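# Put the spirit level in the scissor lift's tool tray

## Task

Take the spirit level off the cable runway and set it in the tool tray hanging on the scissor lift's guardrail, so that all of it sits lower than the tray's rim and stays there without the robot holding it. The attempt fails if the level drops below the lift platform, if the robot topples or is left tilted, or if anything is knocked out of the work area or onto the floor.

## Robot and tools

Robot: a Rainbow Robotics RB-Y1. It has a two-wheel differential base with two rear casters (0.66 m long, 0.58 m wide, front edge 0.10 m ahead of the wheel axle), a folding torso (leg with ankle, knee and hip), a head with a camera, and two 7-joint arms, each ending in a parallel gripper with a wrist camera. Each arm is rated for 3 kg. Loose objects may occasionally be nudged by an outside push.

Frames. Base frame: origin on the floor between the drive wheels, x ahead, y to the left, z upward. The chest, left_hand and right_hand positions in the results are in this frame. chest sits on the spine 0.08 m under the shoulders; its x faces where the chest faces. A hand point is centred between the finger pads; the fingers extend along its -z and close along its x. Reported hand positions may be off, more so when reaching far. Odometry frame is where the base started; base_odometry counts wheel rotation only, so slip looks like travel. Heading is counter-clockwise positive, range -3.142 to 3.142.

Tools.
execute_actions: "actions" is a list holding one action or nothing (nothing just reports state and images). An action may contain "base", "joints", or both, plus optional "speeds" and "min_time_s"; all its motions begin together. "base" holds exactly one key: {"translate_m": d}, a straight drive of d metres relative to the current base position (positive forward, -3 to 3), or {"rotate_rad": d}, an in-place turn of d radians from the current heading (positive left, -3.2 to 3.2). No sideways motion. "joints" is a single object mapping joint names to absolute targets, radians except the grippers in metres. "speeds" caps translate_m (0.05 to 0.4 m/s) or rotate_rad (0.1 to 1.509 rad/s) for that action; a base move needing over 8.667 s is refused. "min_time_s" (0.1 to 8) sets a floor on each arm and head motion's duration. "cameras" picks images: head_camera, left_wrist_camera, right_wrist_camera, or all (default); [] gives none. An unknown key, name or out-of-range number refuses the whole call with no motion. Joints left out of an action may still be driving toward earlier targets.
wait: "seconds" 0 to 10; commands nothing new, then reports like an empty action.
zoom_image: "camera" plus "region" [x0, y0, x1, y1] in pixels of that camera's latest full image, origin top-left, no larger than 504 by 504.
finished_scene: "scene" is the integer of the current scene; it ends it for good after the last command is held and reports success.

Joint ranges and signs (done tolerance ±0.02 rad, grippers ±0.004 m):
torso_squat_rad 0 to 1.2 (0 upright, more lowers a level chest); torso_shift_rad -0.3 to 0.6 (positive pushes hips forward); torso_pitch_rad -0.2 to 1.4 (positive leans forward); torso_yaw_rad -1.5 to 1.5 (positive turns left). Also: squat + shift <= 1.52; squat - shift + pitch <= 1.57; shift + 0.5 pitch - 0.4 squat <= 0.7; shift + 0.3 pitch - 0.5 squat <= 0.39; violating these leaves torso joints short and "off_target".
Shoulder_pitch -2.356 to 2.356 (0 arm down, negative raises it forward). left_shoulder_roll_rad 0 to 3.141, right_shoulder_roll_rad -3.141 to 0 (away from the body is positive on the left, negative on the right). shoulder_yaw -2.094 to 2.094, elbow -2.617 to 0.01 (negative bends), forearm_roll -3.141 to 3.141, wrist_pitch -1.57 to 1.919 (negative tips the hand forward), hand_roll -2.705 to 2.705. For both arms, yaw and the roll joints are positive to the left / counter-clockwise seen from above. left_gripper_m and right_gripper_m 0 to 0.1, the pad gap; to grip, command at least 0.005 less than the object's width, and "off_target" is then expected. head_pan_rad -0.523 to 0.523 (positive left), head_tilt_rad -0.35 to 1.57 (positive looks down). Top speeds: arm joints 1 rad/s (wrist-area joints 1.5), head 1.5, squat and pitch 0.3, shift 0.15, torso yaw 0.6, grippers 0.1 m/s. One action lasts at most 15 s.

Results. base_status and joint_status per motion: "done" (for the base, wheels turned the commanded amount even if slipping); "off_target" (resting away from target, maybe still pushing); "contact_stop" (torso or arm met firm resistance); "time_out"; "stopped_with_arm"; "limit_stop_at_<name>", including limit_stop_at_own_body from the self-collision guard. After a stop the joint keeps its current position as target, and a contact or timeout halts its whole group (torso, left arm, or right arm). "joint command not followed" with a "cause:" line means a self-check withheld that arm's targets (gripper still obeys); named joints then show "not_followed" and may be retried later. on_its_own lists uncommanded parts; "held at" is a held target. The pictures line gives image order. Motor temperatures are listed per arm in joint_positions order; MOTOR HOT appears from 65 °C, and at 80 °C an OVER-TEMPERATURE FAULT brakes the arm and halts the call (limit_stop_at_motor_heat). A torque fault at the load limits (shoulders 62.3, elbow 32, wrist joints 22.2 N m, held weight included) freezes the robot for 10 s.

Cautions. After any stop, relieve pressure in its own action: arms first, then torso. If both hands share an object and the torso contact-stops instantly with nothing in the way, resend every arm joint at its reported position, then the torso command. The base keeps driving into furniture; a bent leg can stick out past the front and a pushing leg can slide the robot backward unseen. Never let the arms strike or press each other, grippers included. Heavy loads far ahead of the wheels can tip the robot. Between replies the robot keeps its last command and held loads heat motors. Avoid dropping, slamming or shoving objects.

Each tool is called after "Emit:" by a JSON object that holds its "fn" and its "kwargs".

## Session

Emit:
{"fn": "execute_actions", "kwargs": {"actions": []}}

Scene clock: 0.00 s.
Motor temperatures (°C, as the motors report them): left_arm=[32 32 32 32 32 32 32] | right_arm=[31 28 33 32 43 34 35]
base_odometry: x=+0.000 y=+0.000 heading=+0.000 (m, m, rad; odometry frame)
base_status: not commanded
joint_positions: torso_squat_rad=+0.350 torso_shift_rad=+0.001 torso_pitch_rad=+0.001 torso_yaw_rad=-0.001 left_shoulder_pitch_rad=-0.048 left_shoulder_roll_rad=+0.023 left_shoulder_yaw_rad=-0.012 left_elbow_rad=-0.184 left_forearm_roll_rad=+0.043 left_wrist_pitch_rad=-0.016 left_hand_roll_rad=-0.010 left_gripper_m=+0.099 right_shoulder_pitch_rad=+0.005 right_shoulder_roll_rad=-0.042 right_shoulder_yaw_rad=-0.024 right_elbow_rad=-0.168 right_forearm_roll_rad=+0.034 right_wrist_pitch_rad=+0.004 right_hand_roll_rad=-0.022 right_gripper_m=+0.101 head_pan_rad=+0.000 head_tilt_rad=+0.400
joint_status: not commanded
chest: x=-0.2270 y=+0.0007 z=+1.2476 quat_wxyz=(+1.000, +0.000, +0.001, +0.000) (m; base frame)
left_hand: x=-0.0999 y=+0.2346 z=+0.5732 quat_wxyz=(+0.992, +0.008, -0.122, +0.001) (m; base frame)
right_hand: x=-0.1509 y=-0.2538 z=+0.5671 quat_wxyz=(+0.997, -0.023, -0.079, -0.005) (m; base frame)
pictures: head_camera, left_wrist_camera, right_wrist_camera
Images, in order (width x height): head_camera 896x504, left_wrist_camera 644x364, right_wrist_camera 644x364.

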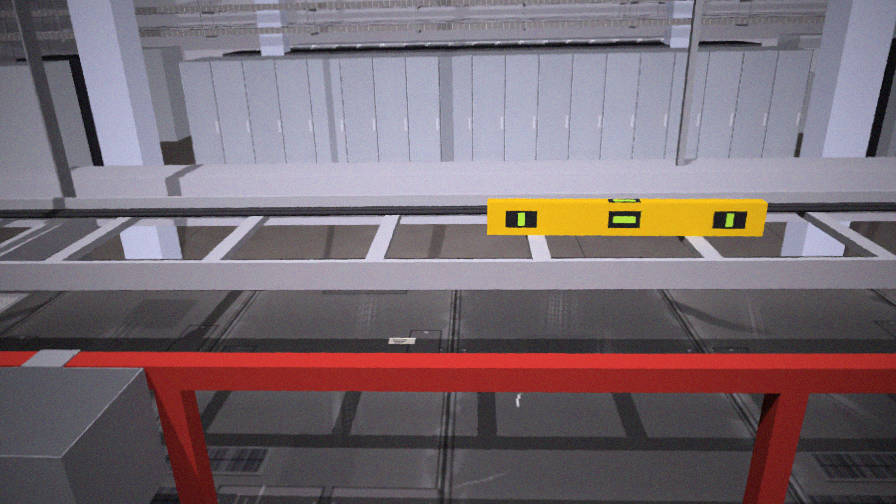

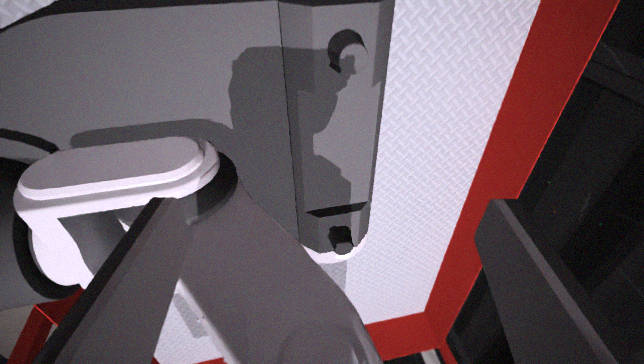

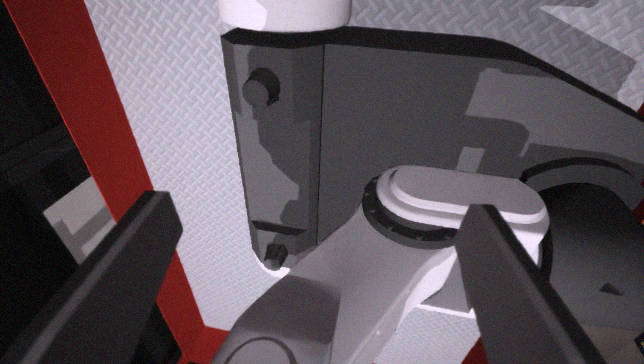

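Emit:
{"fn": "execute_actions", "kwargs": {"actions": [{"joints":{"left_elbow_rad":-2.2,"left_wrist_pitch_rad":1.85,"left_shoulder_pitch_rad":-0.3,"torso_squat_rad":0}}], "cameras": []}}

Emit:
{"fn": "execute_actions", "kwargs": {"actions": [{"joints":{"left_elbow_rad":-2.15,"left_shoulder_pitch_rad":-0.9}}], "cameras": []}}

Emit:
{"fn": "execute_actions", "kwargs": {"actions": [{"joints":{"left_shoulder_pitch_rad":-2.05,"left_shoulder_roll_rad":0.18,"left_elbow_rad":-0.3,"left_wrist_pitch_rad":1.9,"left_hand_roll_rad":0.9,"torso_yaw_rad":-0.65,"head_tilt_rad":0.55,"head_pan_rad":0.2},"min_time_s":2}], "cameras": []}}

Emit:
{"fn": "execute_actions", "kwargs": {"actions": [{"base":{"translate_m":0.2},"joints":{"torso_shift_rad":0.2},"speeds":{"translate_m":0.15}}]}}

Scene clock: 6.40 s.
Motor temperatures (°C, as the motors report them): left_arm=[32 32 32 32 32 32 32] | right_arm=[31 28 33 32 43 34 35]
base_odometry: x=+0.000 y=+0.000 heading=+0.000 (m, m, rad; odometry frame)
base_status: not commanded
joint_positions: torso_squat_rad=+0.000 torso_shift_rad=+0.001 torso_pitch_rad=+0.002 torso_yaw_rad=-0.001 left_shoulder_pitch_rad=-0.300 left_shoulder_roll_rad=+0.023 left_shoulder_yaw_rad=-0.012 left_elbow_rad=-2.200 left_forearm_roll_rad=+0.043 left_wrist_pitch_rad=+1.850 left_hand_roll_rad=-0.010 left_gripper_m=+0.099 right_shoulder_pitch_rad=+0.005 right_shoulder_roll_rad=-0.042 right_shoulder_yaw_rad=-0.024 right_elbow_rad=-0.168 right_forearm_roll_rad=+0.034 right_wrist_pitch_rad=+0.004 right_hand_roll_rad=-0.022 right_gripper_m=+0.101 head_pan_rad=+0.000 head_tilt_rad=+0.400
joint_status: all done
chest: x=-0.2270 y=+0.0008 z=+1.2899 quat_wxyz=(+1.000, +0.000, +0.001, +0.000) (m; base frame)
left_hand: x=+0.1943 y=+0.1761 z=+1.1094 quat_wxyz=(+0.948, -0.014, -0.309, -0.073) (m; base frame)
right_hand: x=-0.1508 y=-0.2537 z=+0.6094 quat_wxyz=(+0.997, -0.023, -0.079, -0.005) (m; base frame)
pictures: none
No camera images: the call's "cameras" was empty. Leave "cameras" out to get every camera's image.

Scene clock: 7.63 s.
Motor temperatures (°C, as the motors report them): left_arm=[32 32 32 32 32 32 32] | right_arm=[31 28 33 32 43 34 35]
base_odometry: x=+0.000 y=+0.000 heading=+0.000 (m, m, rad; odometry frame)
base_status: not commanded
joint_positions: torso_squat_rad=+0.000 torso_shift_rad=+0.001 torso_pitch_rad=+0.001 torso_yaw_rad=-0.001 left_shoulder_pitch_rad=-0.900 left_shoulder_roll_rad=+0.023 left_shoulder_yaw_rad=-0.012 left_elbow_rad=-2.150 left_forearm_roll_rad=+0.043 left_wrist_pitch_rad=+1.850 left_hand_roll_rad=-0.010 left_gripper_m=+0.099 right_shoulder_pitch_rad=+0.005 right_shoulder_roll_rad=-0.042 right_shoulder_yaw_rad=-0.024 right_elbow_rad=-0.168 right_forearm_roll_rad=+0.034 right_wrist_pitch_rad=+0.004 right_hand_roll_rad=-0.022 right_gripper_m=+0.101 head_pan_rad=+0.000 head_tilt_rad=+0.400
joint_status: all done
chest: x=-0.2270 y=+0.0007 z=+1.2899 quat_wxyz=(+1.000, +0.000, +0.001, +0.000) (m; base frame)
left_hand: x=+0.2584 y=+0.0810 z=+1.3570 quat_wxyz=(+0.826, -0.022, -0.536, -0.170) (m; base frame)
right_hand: x=-0.1508 y=-0.2537 z=+0.6094 quat_wxyz=(+0.997, -0.023, -0.079, -0.005) (m; base frame)
pictures: none
No camera images: the call's "cameras" was empty. Leave "cameras" out to get every camera's image.

Scene clock: 10.13 s.
Motor temperatures (°C, as the motors report them): left_arm=[32 32 32 32 32 32 32] | right_arm=[31 28 33 32 43 34 35]
base_odometry: x=+0.000 y=+0.000 heading=+0.000 (m, m, rad; odometry frame)
base_status: not commanded
joint_positions: torso_squat_rad=+0.000 torso_shift_rad=+0.001 torso_pitch_rad=+0.001 torso_yaw_rad=-0.650 left_shoulder_pitch_rad=-2.050 left_shoulder_roll_rad=+0.180 left_shoulder_yaw_rad=-0.012 left_elbow_rad=-0.300 left_forearm_roll_rad=+0.043 left_wrist_pitch_rad=+1.900 left_hand_roll_rad=+0.900 left_gripper_m=+0.099 right_shoulder_pitch_rad=+0.005 right_shoulder_roll_rad=-0.042 right_shoulder_yaw_rad=-0.024 right_elbow_rad=-0.168 right_forearm_roll_rad=+0.034 right_wrist_pitch_rad=+0.004 right_hand_roll_rad=-0.022 right_gripper_m=+0.101 head_pan_rad=+0.200 head_tilt_rad=+0.550
joint_status: all done
chest: x=-0.2270 y=+0.0007 z=+1.2899 quat_wxyz=(+0.948, -0.001, +0.001, -0.319) (m; base frame)
left_hand: x=+0.2507 y=-0.2419 z=+1.4316 quat_wxyz=(+0.963, -0.015, -0.268, -0.008) (m; base frame)
right_hand: x=-0.3200 y=-0.2487 z=+0.6096 quat_wxyz=(+0.943, -0.047, -0.068, -0.323) (m; base frame)
pictures: none
No camera images: the call's "cameras" was empty. Leave "cameras" out to get every camera's image.

Scene clock: 12.23 s.
Motor temperatures (°C, as the motors report them): left_arm=[32 32 32 32 32 32 32] | right_arm=[31 28 33 32 43 34 35]
base_odometry: x=+0.200 y=+0.000 heading=+0.000 (m, m, rad; odometry frame)
base_status: done
joint_positions: torso_squat_rad=+0.000 torso_shift_rad=+0.200 torso_pitch_rad=+0.002 torso_yaw_rad=-0.650 left_shoulder_pitch_rad=-2.050 left_shoulder_roll_rad=+0.180 left_shoulder_yaw_rad=-0.012 left_elbow_rad=-0.300 left_forearm_roll_rad=+0.043 left_wrist_pitch_rad=+1.900 left_hand_roll_rad=+0.900 left_gripper_m=+0.099 right_shoulder_pitch_rad=+0.005 right_shoulder_roll_rad=-0.042 right_shoulder_yaw_rad=-0.024 right_elbow_rad=-0.168 right_forearm_roll_rad=+0.034 right_wrist_pitch_rad=+0.004 right_hand_roll_rad=-0.022 right_gripper_m=+0.101 head_pan_rad=+0.200 head_tilt_rad=+0.550
joint_status: all done
chest: x=-0.0883 y=+0.0007 z=+1.2760 quat_wxyz=(+0.948, -0.001, +0.001, -0.319) (m; base frame)
left_hand: x=+0.3895 y=-0.2418 z=+1.4175 quat_wxyz=(+0.963, -0.015, -0.267, -0.008) (m; base frame)
right_hand: x=-0.1815 y=-0.2487 z=+0.5957 quat_wxyz=(+0.943, -0.047, -0.068, -0.323) (m; base frame)
pictures: head_camera, left_wrist_camera, right_wrist_camera
Images, in order (width x height): head_camera 896x504, left_wrist_camera 644x364, right_wrist_camera 644x364.

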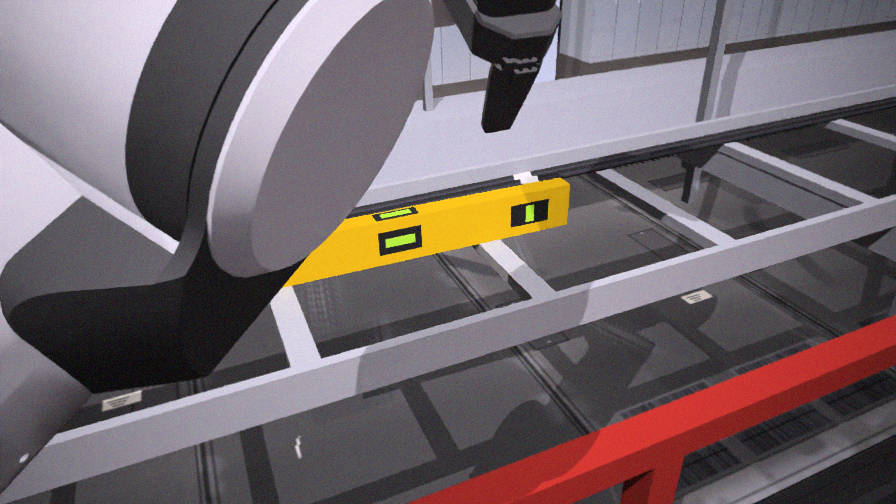

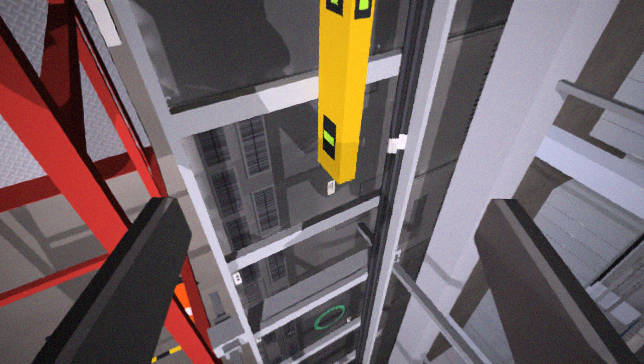

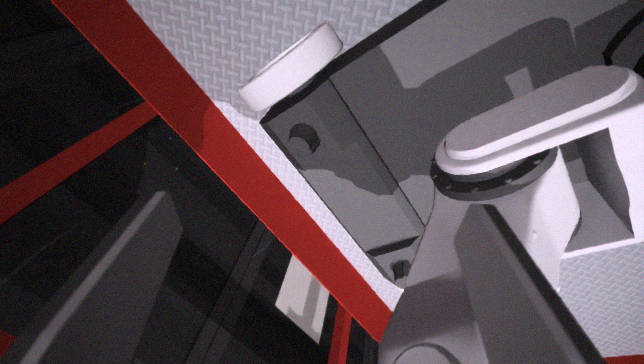

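Emit:
{"fn": "execute_actions", "kwargs": {"actions": [{"joints":{"torso_yaw_rad":-0.3,"left_hand_roll_rad":0.55,"torso_shift_rad":0.25,"left_shoulder_pitch_rad":-1.95,"head_pan_rad":0.1,"head_tilt_rad":0.6},"min_time_s":1.5}], "cameras": ["head_camera","left_wrist_camera"]}}

Scene clock: 16.47 s.
Motor temperatures (°C, as the motors report them): left_arm=[32 32 32 32 32 32 32] | right_arm=[31 28 33 32 43 34 35]
base_odometry: x=+0.200 y=+0.000 heading=+0.000 (m, m, rad; odometry frame)
base_status: not commanded
joint_positions: torso_squat_rad=+0.000 torso_shift_rad=+0.250 torso_pitch_rad=+0.002 torso_yaw_rad=-0.300 left_shoulder_pitch_rad=-1.950 left_shoulder_roll_rad=+0.180 left_shoulder_yaw_rad=-0.012 left_elbow_rad=-0.300 left_forearm_roll_rad=+0.043 left_wrist_pitch_rad=+1.900 left_hand_roll_rad=+0.550 left_gripper_m=+0.099 right_shoulder_pitch_rad=+0.005 right_shoulder_roll_rad=-0.042 right_shoulder_yaw_rad=-0.024 right_elbow_rad=-0.168 right_forearm_roll_rad=+0.034 right_wrist_pitch_rad=+0.004 right_hand_roll_rad=-0.022 right_gripper_m=+0.101 head_pan_rad=+0.100 head_tilt_rad=+0.600
joint_status: all done
chest: x=-0.0542 y=+0.0007 z=+1.2681 quat_wxyz=(+0.989, -0.001, +0.001, -0.149) (m; base frame)
left_hand: x=+0.4902 y=-0.0482 z=+1.3598 quat_wxyz=(+0.973, +0.095, -0.211, +0.001) (m; base frame)
right_hand: x=-0.0565 y=-0.2652 z=+0.5877 quat_wxyz=(+0.985, -0.035, -0.075, -0.154) (m; base frame)
pictures: head_camera, left_wrist_camera
Images, in order (width x height): head_camera 896x504, left_wrist_camera 644x364.

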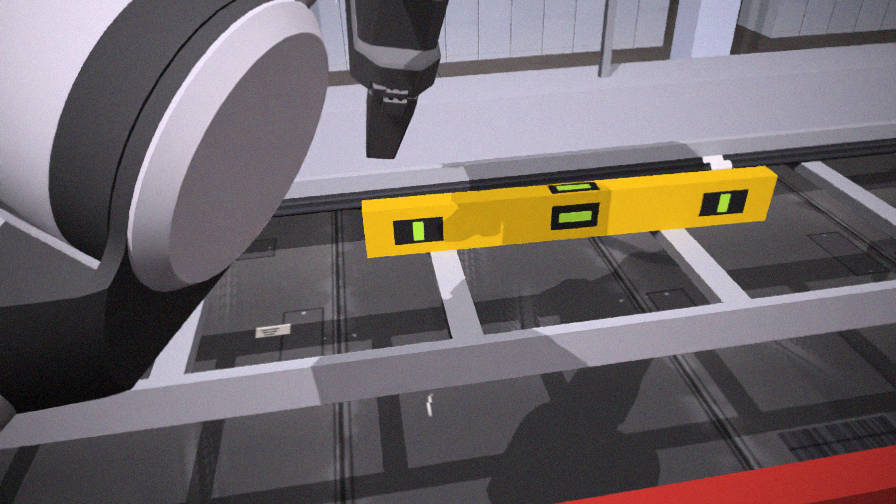

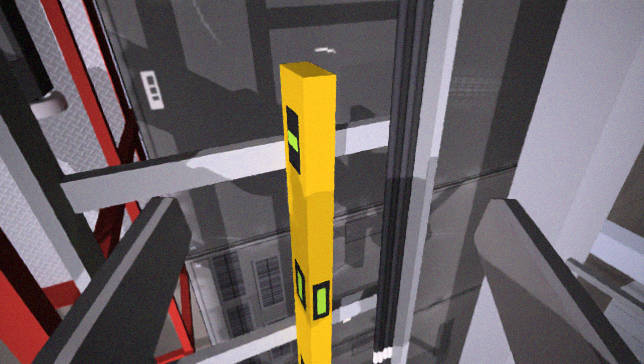

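Emit:
{"fn": "execute_actions", "kwargs": {"actions": [{"joints":{"torso_yaw_rad":-0.52,"left_hand_roll_rad":0.77,"left_shoulder_pitch_rad":-1.9,"head_pan_rad":0.3},"min_time_s":1.5}], "cameras": ["head_camera","left_wrist_camera"]}}

Scene clock: 19.90 s.
Motor temperatures (°C, as the motors report them): left_arm=[32 32 32 32 32 32 32] | right_arm=[31 28 33 32 43 34 35]
base_odometry: x=+0.200 y=+0.000 heading=+0.000 (m, m, rad; odometry frame)
base_status: not commanded
joint_positions: torso_squat_rad=+0.000 torso_shift_rad=+0.250 torso_pitch_rad=+0.002 torso_yaw_rad=-0.520 left_shoulder_pitch_rad=-1.900 left_shoulder_roll_rad=+0.180 left_shoulder_yaw_rad=-0.012 left_elbow_rad=-0.300 left_forearm_roll_rad=+0.043 left_wrist_pitch_rad=+1.900 left_hand_roll_rad=+0.770 left_gripper_m=+0.099 right_shoulder_pitch_rad=+0.005 right_shoulder_roll_rad=-0.042 right_shoulder_yaw_rad=-0.024 right_elbow_rad=-0.168 right_forearm_roll_rad=+0.034 right_wrist_pitch_rad=+0.004 right_hand_roll_rad=-0.022 right_gripper_m=+0.101 head_pan_rad=+0.300 head_tilt_rad=+0.600
joint_status: all done
chest: x=-0.0543 y=+0.0007 z=+1.2682 quat_wxyz=(+0.966, -0.001, +0.001, -0.257) (m; base frame)
left_hand: x=+0.4723 y=-0.1589 z=+1.3348 quat_wxyz=(+0.977, +0.060, -0.207, +0.006) (m; base frame)
right_hand: x=-0.1144 y=-0.2585 z=+0.5878 quat_wxyz=(+0.962, -0.043, -0.070, -0.261) (m; base frame)
pictures: head_camera, left_wrist_camera
Images, in order (width x height): head_camera 896x504, left_wrist_camera 644x364.

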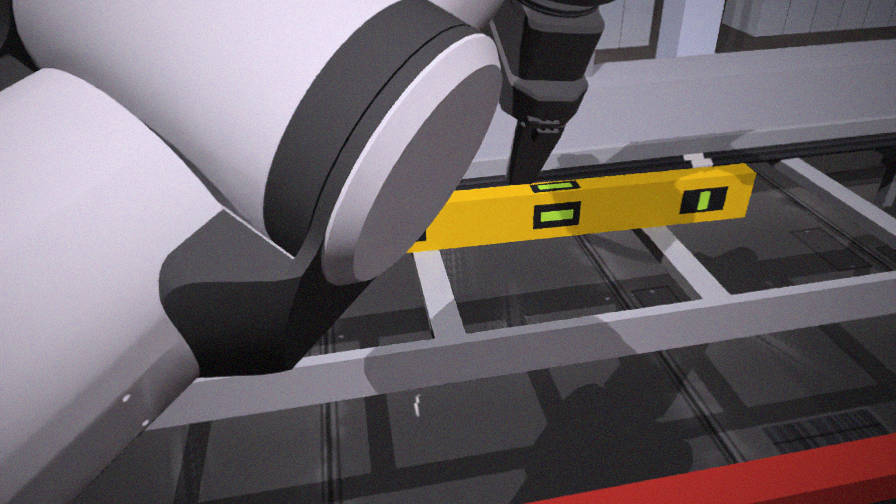

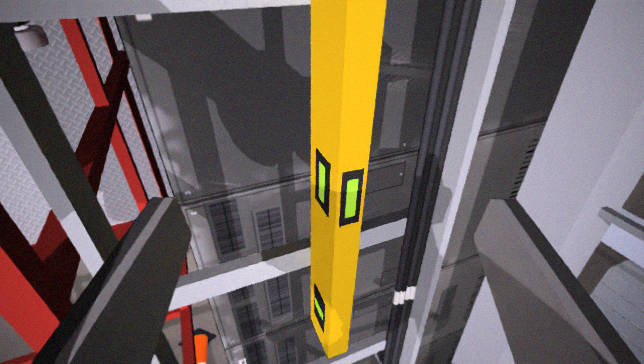

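Emit:
{"fn": "execute_actions", "kwargs": {"actions": [{"joints":{"left_shoulder_pitch_rad":-1.78},"min_time_s":1.5}], "cameras": ["head_camera","left_wrist_camera"]}}

Scene clock: 23.03 s.
Motor temperatures (°C, as the motors report them): left_arm=[32 32 32 32 32 32 32] | right_arm=[31 28 33 32 43 34 35]
base_odometry: x=+0.200 y=+0.000 heading=+0.000 (m, m, rad; odometry frame)
base_status: not commanded
joint_positions: torso_squat_rad=+0.000 torso_shift_rad=+0.250 torso_pitch_rad=+0.002 torso_yaw_rad=-0.520 left_shoulder_pitch_rad=-1.780 left_shoulder_roll_rad=+0.180 left_shoulder_yaw_rad=-0.012 left_elbow_rad=-0.300 left_forearm_roll_rad=+0.043 left_wrist_pitch_rad=+1.900 left_hand_roll_rad=+0.770 left_gripper_m=+0.099 right_shoulder_pitch_rad=+0.005 right_shoulder_roll_rad=-0.042 right_shoulder_yaw_rad=-0.024 right_elbow_rad=-0.168 right_forearm_roll_rad=+0.034 right_wrist_pitch_rad=+0.004 right_hand_roll_rad=-0.022 right_gripper_m=+0.101 head_pan_rad=+0.300 head_tilt_rad=+0.600
joint_status: all done
chest: x=-0.0543 y=+0.0007 z=+1.2682 quat_wxyz=(+0.966, -0.001, +0.001, -0.257) (m; base frame)
left_hand: x=+0.4820 y=-0.1391 z=+1.2743 quat_wxyz=(+0.983, +0.092, -0.158, +0.017) (m; base frame)
right_hand: x=-0.1144 y=-0.2585 z=+0.5878 quat_wxyz=(+0.962, -0.043, -0.070, -0.261) (m; base frame)
pictures: head_camera, left_wrist_camera
Images, in order (width x height): head_camera 896x504, left_wrist_camera 644x364.

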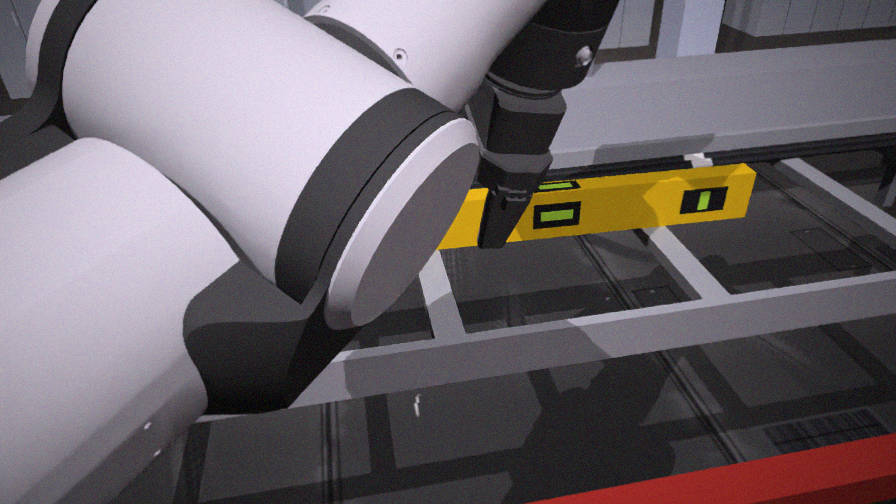

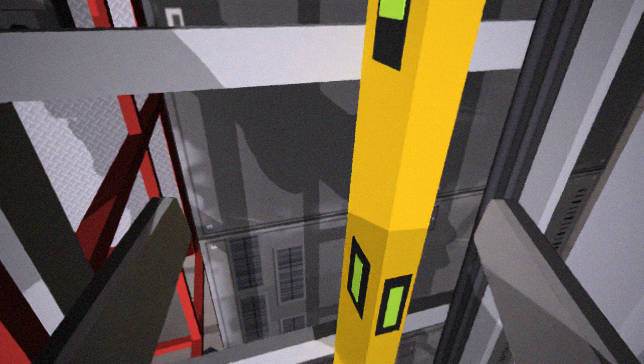

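Emit:
{"fn": "execute_actions", "kwargs": {"actions": [{"joints":{"left_shoulder_pitch_rad":-1.70,"left_hand_roll_rad":0.7,"torso_shift_rad":0.285,"torso_yaw_rad":-0.57},"min_time_s":1.5}], "cameras": ["head_camera","left_wrist_camera"]}}

Scene clock: 25.83 s.
Motor temperatures (°C, as the motors report them): left_arm=[32 32 32 32 32 32 32] | right_arm=[31 28 33 32 43 34 35]
base_odometry: x=+0.200 y=+0.000 heading=+0.000 (m, m, rad; odometry frame)
base_status: not commanded
joint_positions: torso_squat_rad=+0.000 torso_shift_rad=+0.285 torso_pitch_rad=+0.002 torso_yaw_rad=-0.570 left_shoulder_pitch_rad=-1.700 left_shoulder_roll_rad=+0.180 left_shoulder_yaw_rad=-0.012 left_elbow_rad=-0.300 left_forearm_roll_rad=+0.043 left_wrist_pitch_rad=+1.900 left_hand_roll_rad=+0.700 left_gripper_m=+0.099 right_shoulder_pitch_rad=+0.005 right_shoulder_roll_rad=-0.042 right_shoulder_yaw_rad=-0.024 right_elbow_rad=-0.168 right_forearm_roll_rad=+0.034 right_wrist_pitch_rad=+0.004 right_hand_roll_rad=-0.022 right_gripper_m=+0.101 head_pan_rad=+0.300 head_tilt_rad=+0.600
joint_status: all done
chest: x=-0.0306 y=+0.0007 z=+1.2617 quat_wxyz=(+0.960, -0.001, +0.001, -0.281) (m; base frame)
left_hand: x=+0.5014 y=-0.1507 z=+1.2278 quat_wxyz=(+0.985, +0.114, -0.123, -0.035) (m; base frame)
right_hand: x=-0.1036 y=-0.2553 z=+0.5814 quat_wxyz=(+0.955, -0.044, -0.069, -0.285) (m; base frame)
pictures: head_camera, left_wrist_camera
Images, in order (width x height): head_camera 896x504, left_wrist_camera 644x364.

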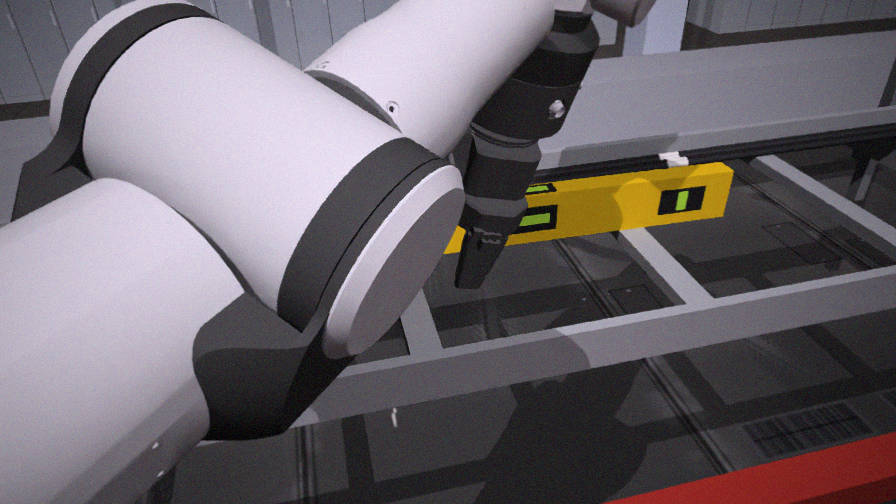

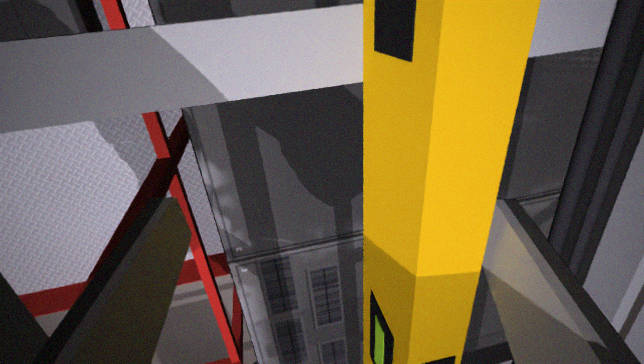

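Similar to before; shift forward a bit, close, lift.

Emit:
{"fn": "execute_actions", "kwargs": {"actions": [{"joints":{"torso_shift_rad":0.32}}], "cameras": []}}

Emit:
{"fn": "execute_actions", "kwargs": {"actions": [{"joints":{"left_gripper_m":0.0}}], "cameras": ["left_wrist_camera"]}}

Emit:
{"fn": "execute_actions", "kwargs": {"actions": [{"joints":{"left_shoulder_pitch_rad":-2.05,"head_tilt_rad":0.4},"min_time_s":1.5}], "cameras": ["head_camera","left_wrist_camera"]}}

Scene clock: 28.27 s.
Motor temperatures (°C, as the motors report them): left_arm=[32 32 32 32 32 32 32] | right_arm=[31 28 33 32 43 34 35]
base_odometry: x=+0.200 y=+0.000 heading=+0.000 (m, m, rad; odometry frame)
base_status: not commanded
joint_positions: torso_squat_rad=+0.000 torso_shift_rad=+0.320 torso_pitch_rad=+0.002 torso_yaw_rad=-0.570 left_shoulder_pitch_rad=-1.700 left_shoulder_roll_rad=+0.180 left_shoulder_yaw_rad=-0.012 left_elbow_rad=-0.300 left_forearm_roll_rad=+0.043 left_wrist_pitch_rad=+1.900 left_hand_roll_rad=+0.700 left_gripper_m=+0.099 right_shoulder_pitch_rad=+0.005 right_shoulder_roll_rad=-0.042 right_shoulder_yaw_rad=-0.024 right_elbow_rad=-0.168 right_forearm_roll_rad=+0.034 right_wrist_pitch_rad=+0.004 right_hand_roll_rad=-0.022 right_gripper_m=+0.101 head_pan_rad=+0.300 head_tilt_rad=+0.600
joint_status: all done
chest: x=-0.0073 y=+0.0007 z=+1.2544 quat_wxyz=(+0.960, -0.001, +0.001, -0.281) (m; base frame)
left_hand: x=+0.5248 y=-0.1507 z=+1.2204 quat_wxyz=(+0.985, +0.114, -0.123, -0.035) (m; base frame)
right_hand: x=-0.0803 y=-0.2553 z=+0.5741 quat_wxyz=(+0.955, -0.044, -0.069, -0.285) (m; base frame)
pictures: none
No camera images: the call's "cameras" was empty. Leave "cameras" out to get every camera's image.

Scene clock: 29.73 s.
Motor temperatures (°C, as the motors report them): left_arm=[32 32 32 32 32 32 32] | right_arm=[31 28 33 32 43 34 35]
base_odometry: x=+0.200 y=+0.000 heading=+0.000 (m, m, rad; odometry frame)
base_status: not commanded
joint_positions: torso_squat_rad=+0.000 torso_shift_rad=+0.320 torso_pitch_rad=+0.002 torso_yaw_rad=-0.570 left_shoulder_pitch_rad=-1.700 left_shoulder_roll_rad=+0.180 left_shoulder_yaw_rad=-0.012 left_elbow_rad=-0.300 left_forearm_roll_rad=+0.043 left_wrist_pitch_rad=+1.900 left_hand_roll_rad=+0.700 left_gripper_m=+0.021 right_shoulder_pitch_rad=+0.005 right_shoulder_roll_rad=-0.042 right_shoulder_yaw_rad=-0.024 right_elbow_rad=-0.168 right_forearm_roll_rad=+0.034 right_wrist_pitch_rad=+0.004 right_hand_roll_rad=-0.022 right_gripper_m=+0.101 head_pan_rad=+0.300 head_tilt_rad=+0.600
joint_status: left_gripper_m off_target (ended at +0.021, target +0.000)
chest: x=-0.0073 y=+0.0007 z=+1.2544 quat_wxyz=(+0.960, -0.001, +0.001, -0.281) (m; base frame)
left_hand: x=+0.5248 y=-0.1507 z=+1.2204 quat_wxyz=(+0.985, +0.114, -0.123, -0.035) (m; base frame)
right_hand: x=-0.0803 y=-0.2553 z=+0.5741 quat_wxyz=(+0.955, -0.044, -0.069, -0.285) (m; base frame)
pictures: left_wrist_camera
Images, in order (width x height): left_wrist_camera 644x364.

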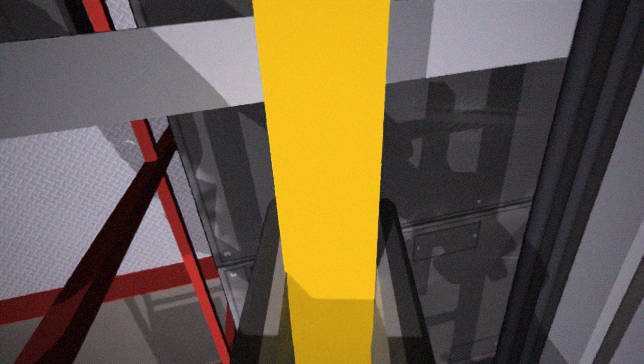

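Scene clock: 31.53 s.
Motor temperatures (°C, as the motors report them): left_arm=[32 32 32 32 32 32 32] | right_arm=[31 28 33 32 43 34 35]
base_odometry: x=+0.200 y=+0.000 heading=+0.000 (m, m, rad; odometry frame)
base_status: not commanded
joint_positions: torso_squat_rad=+0.000 torso_shift_rad=+0.320 torso_pitch_rad=+0.002 torso_yaw_rad=-0.570 left_shoulder_pitch_rad=-2.049 left_shoulder_roll_rad=+0.180 left_shoulder_yaw_rad=-0.012 left_elbow_rad=-0.300 left_forearm_roll_rad=+0.043 left_wrist_pitch_rad=+1.900 left_hand_roll_rad=+0.700 left_gripper_m=+0.021 right_shoulder_pitch_rad=+0.005 right_shoulder_roll_rad=-0.042 right_shoulder_yaw_rad=-0.024 right_elbow_rad=-0.168 right_forearm_roll_rad=+0.034 right_wrist_pitch_rad=+0.004 right_hand_roll_rad=-0.022 right_gripper_m=+0.101 head_pan_rad=+0.300 head_tilt_rad=+0.400
joint_status: all done
chest: x=-0.0072 y=+0.0007 z=+1.2544 quat_wxyz=(+0.960, -0.001, +0.001, -0.281) (m; base frame)
left_hand: x=+0.4885 y=-0.2028 z=+1.3956 quat_wxyz=(+0.961, +0.023, -0.267, -0.066) (m; base frame)
right_hand: x=-0.0803 y=-0.2553 z=+0.5741 quat_wxyz=(+0.955, -0.044, -0.069, -0.285) (m; base frame)
pictures: head_camera, left_wrist_camera
Images, in order (width x height): head_camera 896x504, left_wrist_camera 644x364.

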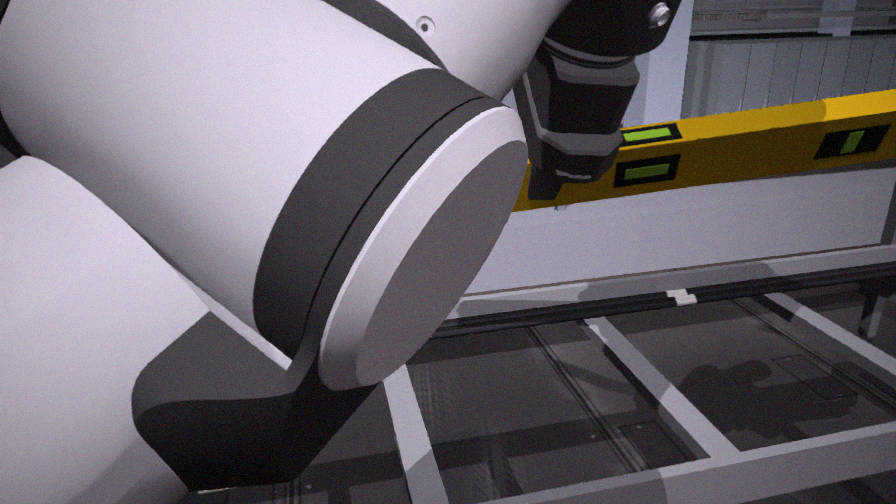

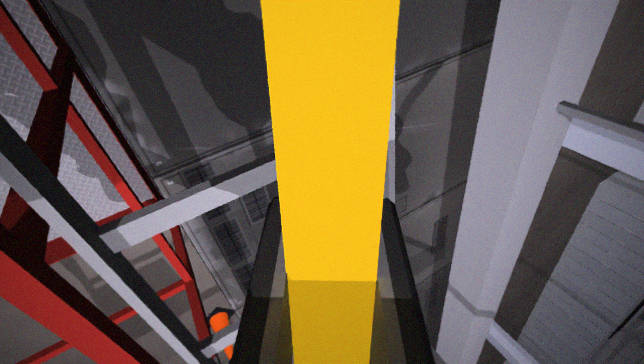

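Emit:
{"fn": "execute_actions", "kwargs": {"actions": [{"joints":{"torso_shift_rad":0.05,"right_shoulder_pitch_rad":0.4}}], "cameras": []}}

Emit:
{"fn": "execute_actions", "kwargs": {"actions": [{"joints":{"torso_yaw_rad":0.36,"left_shoulder_roll_rad":1.0,"left_hand_roll_rad":-0.95,"head_pan_rad":0.52,"head_tilt_rad":0.75},"min_time_s":3}], "cameras": []}}

Emit:
{"fn": "execute_actions", "kwargs": {"actions": [{"joints":{"torso_shift_rad":0.2,"left_shoulder_pitch_rad":-1.45,"left_forearm_roll_rad":0.33,"left_wrist_pitch_rad":1.78},"min_time_s":2.5}], "cameras": ["head_camera","left_wrist_camera"]}}

Scene clock: 36.43 s.
Motor temperatures (°C, as the motors report them): left_arm=[32 32 32 32 32 32 32] | right_arm=[31 28 33 32 43 34 35]
base_odometry: x=+0.200 y=+0.000 heading=+0.000 (m, m, rad; odometry frame)
base_status: not commanded
joint_positions: torso_squat_rad=+0.000 torso_shift_rad=+0.050 torso_pitch_rad=+0.001 torso_yaw_rad=-0.570 left_shoulder_pitch_rad=-2.049 left_shoulder_roll_rad=+0.180 left_shoulder_yaw_rad=-0.012 left_elbow_rad=-0.300 left_forearm_roll_rad=+0.043 left_wrist_pitch_rad=+1.900 left_hand_roll_rad=+0.700 left_gripper_m=+0.021 right_shoulder_pitch_rad=+0.400 right_shoulder_roll_rad=-0.042 right_shoulder_yaw_rad=-0.024 right_elbow_rad=-0.168 right_forearm_roll_rad=+0.034 right_wrist_pitch_rad=+0.004 right_hand_roll_rad=-0.022 right_gripper_m=+0.101 head_pan_rad=+0.300 head_tilt_rad=+0.400
joint_status: all done
chest: x=-0.1926 y=+0.0007 z=+1.2891 quat_wxyz=(+0.960, -0.001, +0.001, -0.281) (m; base frame)
left_hand: x=+0.3031 y=-0.2028 z=+1.4304 quat_wxyz=(+0.961, +0.023, -0.267, -0.066) (m; base frame)
right_hand: x=-0.5012 y=-0.0934 z=+0.6336 quat_wxyz=(+0.932, +0.003, +0.112, -0.344) (m; base frame)
pictures: none
No camera images: the call's "cameras" was empty. Leave "cameras" out to get every camera's image.

Scene clock: 39.73 s.
Motor temperatures (°C, as the motors report them): left_arm=[33 32 32 32 32 32 32] | right_arm=[31 28 33 32 43 34 35]
base_odometry: x=+0.200 y=+0.000 heading=+0.000 (m, m, rad; odometry frame)
base_status: not commanded
joint_positions: torso_squat_rad=+0.000 torso_shift_rad=+0.050 torso_pitch_rad=+0.001 torso_yaw_rad=+0.360 left_shoulder_pitch_rad=-2.049 left_shoulder_roll_rad=+1.000 left_shoulder_yaw_rad=-0.012 left_elbow_rad=-0.300 left_forearm_roll_rad=+0.043 left_wrist_pitch_rad=+1.900 left_hand_roll_rad=-0.950 left_gripper_m=+0.021 right_shoulder_pitch_rad=+0.400 right_shoulder_roll_rad=-0.042 right_shoulder_yaw_rad=-0.024 right_elbow_rad=-0.168 right_forearm_roll_rad=+0.034 right_wrist_pitch_rad=+0.004 right_hand_roll_rad=-0.022 right_gripper_m=+0.101 head_pan_rad=+0.520 head_tilt_rad=+0.750
joint_status: all done
chest: x=-0.1926 y=+0.0008 z=+1.2891 quat_wxyz=(+0.984, +0.000, +0.001, +0.179) (m; base frame)
left_hand: x=+0.0498 y=+0.6183 z=+1.5285 quat_wxyz=(+0.962, +0.216, -0.166, -0.022) (m; base frame)
right_hand: x=-0.3022 y=-0.3024 z=+0.6335 quat_wxyz=(+0.988, -0.047, +0.101, +0.111) (m; base frame)
pictures: none
No camera images: the call's "cameras" was empty. Leave "cameras" out to get every camera's image.

Scene clock: 42.53 s.
Motor temperatures (°C, as the motors report them): left_arm=[33 32 32 32 32 32 32] | right_arm=[31 28 33 32 43 34 35]
base_odometry: x=+0.200 y=+0.000 heading=+0.000 (m, m, rad; odometry frame)
base_status: not commanded
joint_positions: torso_squat_rad=+0.000 torso_shift_rad=+0.200 torso_pitch_rad=+0.002 torso_yaw_rad=+0.360 left_shoulder_pitch_rad=-1.450 left_shoulder_roll_rad=+1.000 left_shoulder_yaw_rad=-0.012 left_elbow_rad=-0.300 left_forearm_roll_rad=+0.330 left_wrist_pitch_rad=+1.780 left_hand_roll_rad=-0.950 left_gripper_m=+0.021 right_shoulder_pitch_rad=+0.400 right_shoulder_roll_rad=-0.042 right_shoulder_yaw_rad=-0.024 right_elbow_rad=-0.168 right_forearm_roll_rad=+0.034 right_wrist_pitch_rad=+0.004 right_hand_roll_rad=-0.022 right_gripper_m=+0.101 head_pan_rad=+0.520 head_tilt_rad=+0.750
joint_status: all done
chest: x=-0.0884 y=+0.0008 z=+1.2760 quat_wxyz=(+0.984, +0.000, +0.001, +0.179) (m; base frame)
left_hand: x=+0.1478 y=+0.6730 z=+1.2624 quat_wxyz=(+0.995, +0.092, -0.032, -0.017) (m; base frame)
right_hand: x=-0.1982 y=-0.3024 z=+0.6204 quat_wxyz=(+0.988, -0.047, +0.101, +0.111) (m; base frame)
pictures: head_camera, left_wrist_camera
Images, in order (width x height): head_camera 896x504, left_wrist_camera 644x364.

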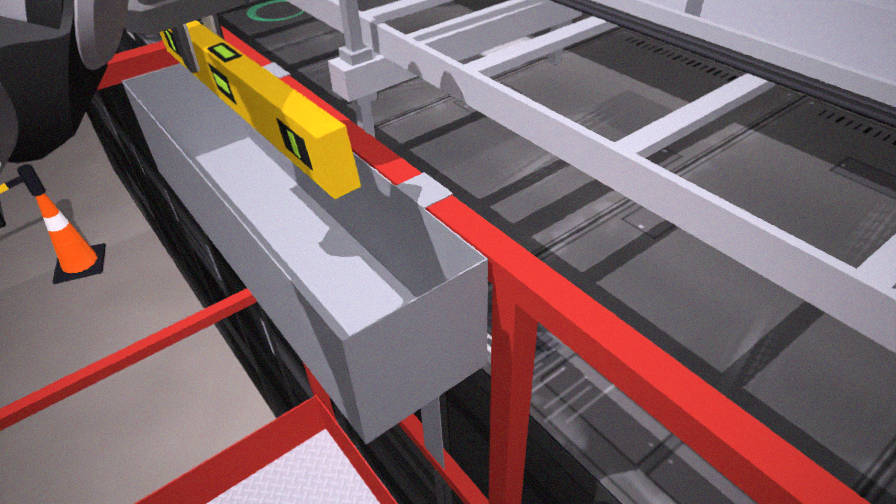

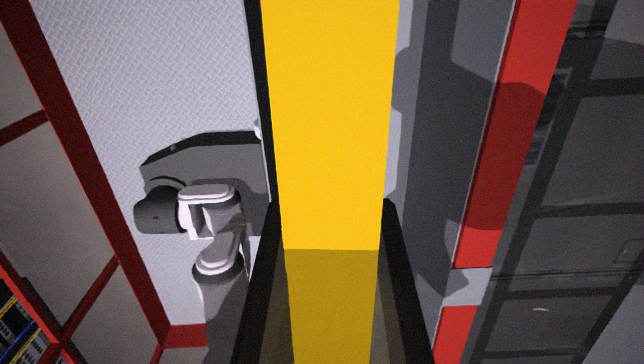

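Emit:
{"fn": "execute_actions", "kwargs": {"actions": [{"joints":{"torso_shift_rad":0.29,"torso_squat_rad":0.45}}], "cameras": ["head_camera","left_wrist_camera"]}}

Scene clock: 45.80 s.
Motor temperatures (°C, as the motors report them): left_arm=[33 32 32 32 32 32 32] | right_arm=[31 28 33 32 43 34 35]
base_odometry: x=+0.200 y=+0.000 heading=+0.000 (m, m, rad; odometry frame)
base_status: not commanded
joint_positions: torso_squat_rad=+0.450 torso_shift_rad=+0.290 torso_pitch_rad=+0.001 torso_yaw_rad=+0.360 left_shoulder_pitch_rad=-1.450 left_shoulder_roll_rad=+1.000 left_shoulder_yaw_rad=-0.012 left_elbow_rad=-0.300 left_forearm_roll_rad=+0.330 left_wrist_pitch_rad=+1.780 left_hand_roll_rad=-0.950 left_gripper_m=+0.021 right_shoulder_pitch_rad=+0.400 right_shoulder_roll_rad=-0.042 right_shoulder_yaw_rad=-0.024 right_elbow_rad=-0.168 right_forearm_roll_rad=+0.034 right_wrist_pitch_rad=+0.004 right_hand_roll_rad=-0.022 right_gripper_m=+0.101 head_pan_rad=+0.520 head_tilt_rad=+0.750
joint_status: all done
chest: x=-0.0473 y=+0.0007 z=+1.1939 quat_wxyz=(+0.984, +0.000, +0.001, +0.179) (m; base frame)
left_hand: x=+0.1889 y=+0.6729 z=+1.1803 quat_wxyz=(+0.995, +0.092, -0.032, -0.017) (m; base frame)
right_hand: x=-0.1570 y=-0.3025 z=+0.5384 quat_wxyz=(+0.988, -0.047, +0.101, +0.111) (m; base frame)
pictures: head_camera, left_wrist_camera
Images, in order (width x height): head_camera 896x504, left_wrist_camera 644x364.

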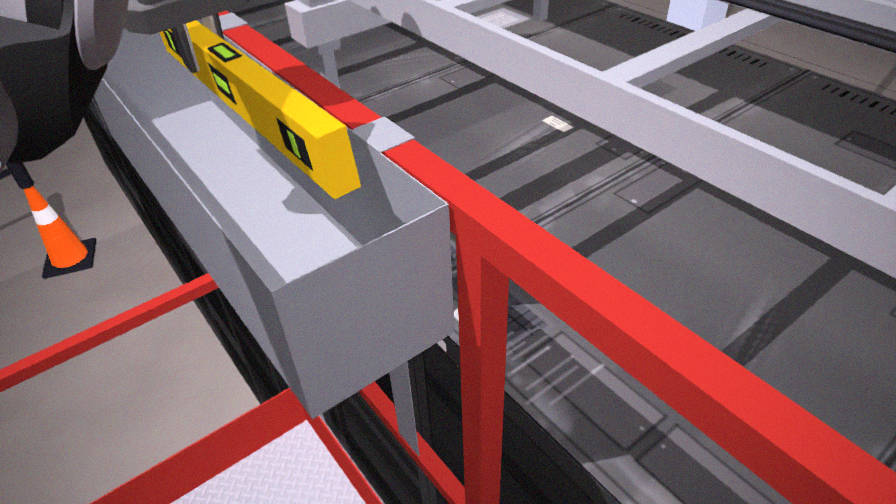

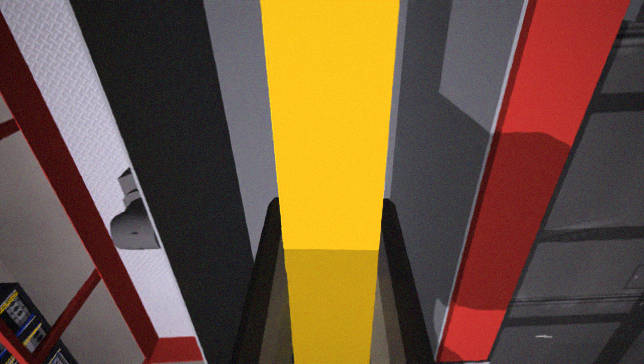

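Emit:
{"fn": "execute_actions", "kwargs": {"actions": [{"joints":{"torso_squat_rad":0.64}}], "cameras": ["head_camera","left_wrist_camera"]}}

Scene clock: 48.17 s.
Motor temperatures (°C, as the motors report them): left_arm=[33 32 32 32 32 32 32] | right_arm=[31 28 33 32 43 34 35]
base_odometry: x=+0.200 y=+0.000 heading=+0.000 (m, m, rad; odometry frame)
base_status: not commanded
joint_positions: torso_squat_rad=+0.640 torso_shift_rad=+0.290 torso_pitch_rad=+0.001 torso_yaw_rad=+0.360 left_shoulder_pitch_rad=-1.450 left_shoulder_roll_rad=+1.000 left_shoulder_yaw_rad=-0.012 left_elbow_rad=-0.300 left_forearm_roll_rad=+0.330 left_wrist_pitch_rad=+1.780 left_hand_roll_rad=-0.950 left_gripper_m=+0.021 right_shoulder_pitch_rad=+0.400 right_shoulder_roll_rad=-0.042 right_shoulder_yaw_rad=-0.024 right_elbow_rad=-0.168 right_forearm_roll_rad=+0.034 right_wrist_pitch_rad=+0.004 right_hand_roll_rad=-0.022 right_gripper_m=+0.101 head_pan_rad=+0.520 head_tilt_rad=+0.750
joint_status: all done
chest: x=-0.0670 y=+0.0007 z=+1.1279 quat_wxyz=(+0.984, +0.000, +0.001, +0.179) (m; base frame)
left_hand: x=+0.1691 y=+0.6729 z=+1.1143 quat_wxyz=(+0.995, +0.092, -0.032, -0.017) (m; base frame)
right_hand: x=-0.1767 y=-0.3025 z=+0.4724 quat_wxyz=(+0.988, -0.047, +0.101, +0.111) (m; base frame)
pictures: head_camera, left_wrist_camera
Images, in order (width x height): head_camera 896x504, left_wrist_camera 644x364.

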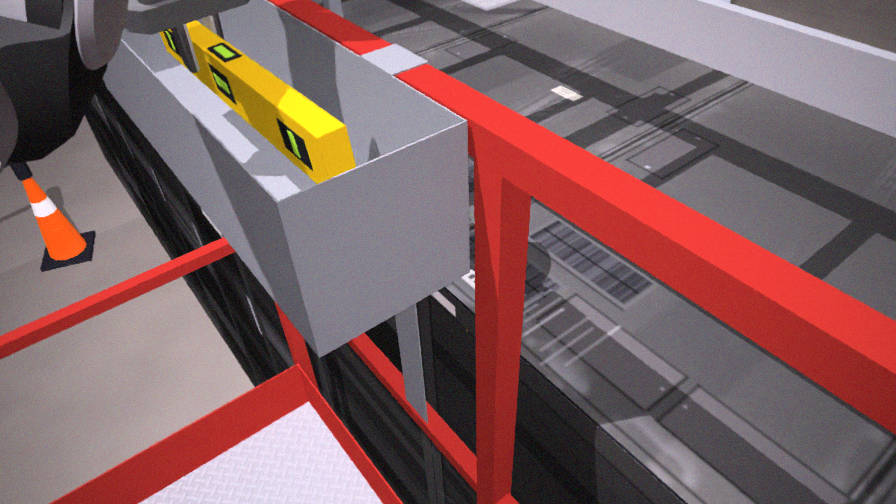

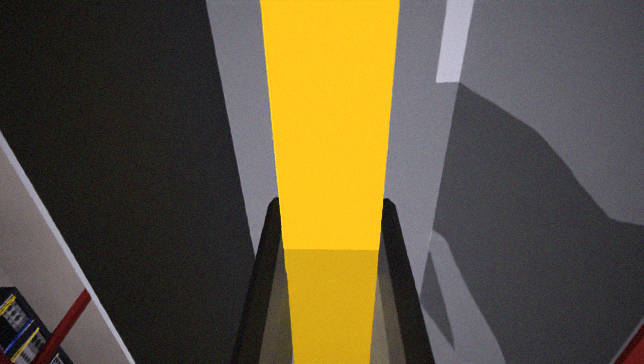

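Emit:
{"fn": "execute_actions", "kwargs": {"actions": [{"joints":{"torso_squat_rad":0.69}}], "cameras": []}}

Emit:
{"fn": "execute_actions", "kwargs": {"actions": [{"joints":{"left_gripper_m":0.05}}], "cameras": []}}

Emit:
{"fn": "execute_actions", "kwargs": {"actions": [{"joints":{"torso_squat_rad":0.25,"head_tilt_rad":0.9}}], "cameras": ["head_camera","left_wrist_camera"]}}

Scene clock: 50.63 s.
Motor temperatures (°C, as the motors report them): left_arm=[33 32 32 32 32 32 32] | right_arm=[31 28 33 32 43 34 35]
base_odometry: x=+0.200 y=+0.000 heading=+0.000 (m, m, rad; odometry frame)
base_status: not commanded
joint_positions: torso_squat_rad=+0.690 torso_shift_rad=+0.290 torso_pitch_rad=+0.001 torso_yaw_rad=+0.360 left_shoulder_pitch_rad=-1.450 left_shoulder_roll_rad=+1.000 left_shoulder_yaw_rad=-0.012 left_elbow_rad=-0.300 left_forearm_roll_rad=+0.330 left_wrist_pitch_rad=+1.780 left_hand_roll_rad=-0.950 left_gripper_m=+0.021 right_shoulder_pitch_rad=+0.400 right_shoulder_roll_rad=-0.042 right_shoulder_yaw_rad=-0.024 right_elbow_rad=-0.168 right_forearm_roll_rad=+0.034 right_wrist_pitch_rad=+0.004 right_hand_roll_rad=-0.022 right_gripper_m=+0.101 head_pan_rad=+0.520 head_tilt_rad=+0.750
joint_status: all done
chest: x=-0.0732 y=+0.0007 z=+1.1072 quat_wxyz=(+0.984, +0.000, +0.001, +0.179) (m; base frame)
left_hand: x=+0.1629 y=+0.6729 z=+1.0936 quat_wxyz=(+0.995, +0.092, -0.032, -0.017) (m; base frame)
right_hand: x=-0.1828 y=-0.3025 z=+0.4517 quat_wxyz=(+0.988, -0.047, +0.101, +0.111) (m; base frame)
pictures: none
No camera images: the call's "cameras" was empty. Leave "cameras" out to get every camera's image.

Scene clock: 51.63 s.
Motor temperatures (°C, as the motors report them): left_arm=[33 32 32 32 32 32 32] | right_arm=[31 28 33 32 43 34 35]
base_odometry: x=+0.200 y=+0.000 heading=+0.000 (m, m, rad; odometry frame)
base_status: not commanded
joint_positions: torso_squat_rad=+0.690 torso_shift_rad=+0.290 torso_pitch_rad=+0.001 torso_yaw_rad=+0.360 left_shoulder_pitch_rad=-1.450 left_shoulder_roll_rad=+1.000 left_shoulder_yaw_rad=-0.012 left_elbow_rad=-0.300 left_forearm_roll_rad=+0.330 left_wrist_pitch_rad=+1.780 left_hand_roll_rad=-0.950 left_gripper_m=+0.050 right_shoulder_pitch_rad=+0.400 right_shoulder_roll_rad=-0.042 right_shoulder_yaw_rad=-0.024 right_elbow_rad=-0.168 right_forearm_roll_rad=+0.034 right_wrist_pitch_rad=+0.004 right_hand_roll_rad=-0.022 right_gripper_m=+0.101 head_pan_rad=+0.520 head_tilt_rad=+0.750
joint_status: all done
chest: x=-0.0732 y=+0.0007 z=+1.1072 quat_wxyz=(+0.984, +0.000, +0.001, +0.179) (m; base frame)
left_hand: x=+0.1629 y=+0.6729 z=+1.0936 quat_wxyz=(+0.995, +0.092, -0.032, -0.017) (m; base frame)
right_hand: x=-0.1828 y=-0.3025 z=+0.4517 quat_wxyz=(+0.988, -0.047, +0.101, +0.111) (m; base frame)
pictures: none
No camera images: the call's "cameras" was empty. Leave "cameras" out to get every camera's image.

Scene clock: 53.87 s.
Motor temperatures (°C, as the motors report them): left_arm=[33 32 32 32 32 32 32] | right_arm=[31 28 33 32 43 34 35]
base_odometry: x=+0.200 y=+0.000 heading=+0.000 (m, m, rad; odometry frame)
base_status: not commanded
joint_positions: torso_squat_rad=+0.250 torso_shift_rad=+0.290 torso_pitch_rad=+0.002 torso_yaw_rad=+0.360 left_shoulder_pitch_rad=-1.450 left_shoulder_roll_rad=+1.000 left_shoulder_yaw_rad=-0.012 left_elbow_rad=-0.300 left_forearm_roll_rad=+0.330 left_wrist_pitch_rad=+1.780 left_hand_roll_rad=-0.950 left_gripper_m=+0.050 right_shoulder_pitch_rad=+0.400 right_shoulder_roll_rad=-0.042 right_shoulder_yaw_rad=-0.024 right_elbow_rad=-0.168 right_forearm_roll_rad=+0.034 right_wrist_pitch_rad=+0.004 right_hand_roll_rad=-0.022 right_gripper_m=+0.101 head_pan_rad=+0.520 head_tilt_rad=+0.900
joint_status: all done
chest: x=-0.0335 y=+0.0008 z=+1.2398 quat_wxyz=(+0.984, +0.000, +0.001, +0.179) (m; base frame)
left_hand: x=+0.2026 y=+0.6730 z=+1.2262 quat_wxyz=(+0.995, +0.092, -0.032, -0.017) (m; base frame)
right_hand: x=-0.1433 y=-0.3024 z=+0.5843 quat_wxyz=(+0.988, -0.047, +0.101, +0.111) (m; base frame)
pictures: head_camera, left_wrist_camera
Images, in order (width x height): head_camera 896x504, left_wrist_camera 644x364.

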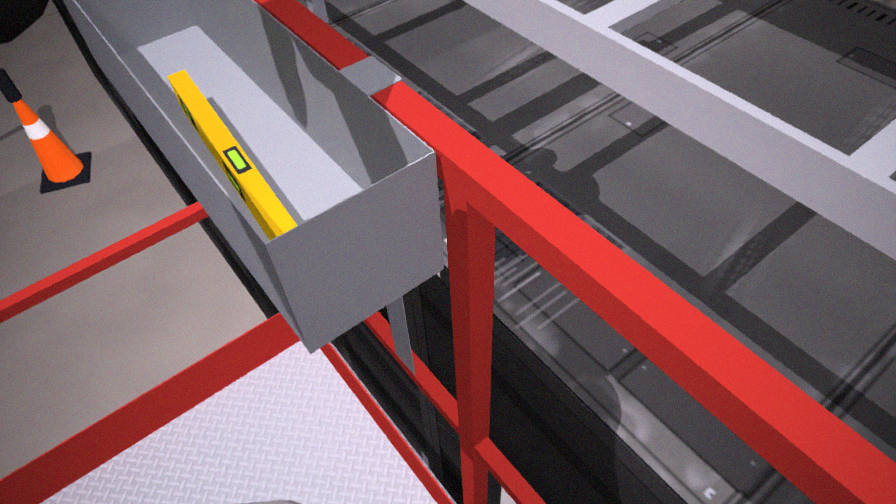

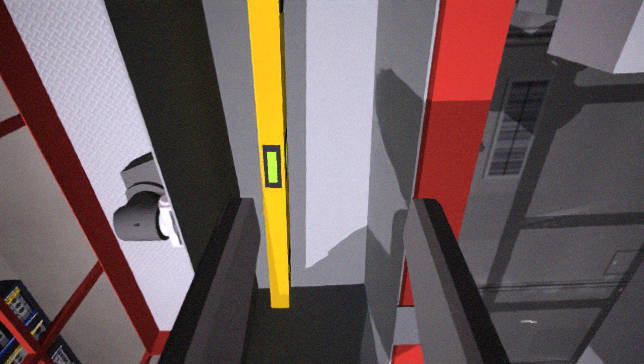

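Emit:
{"fn": "finished_scene", "kwargs": {"scene": 2}}

The scene is finished: the task was done.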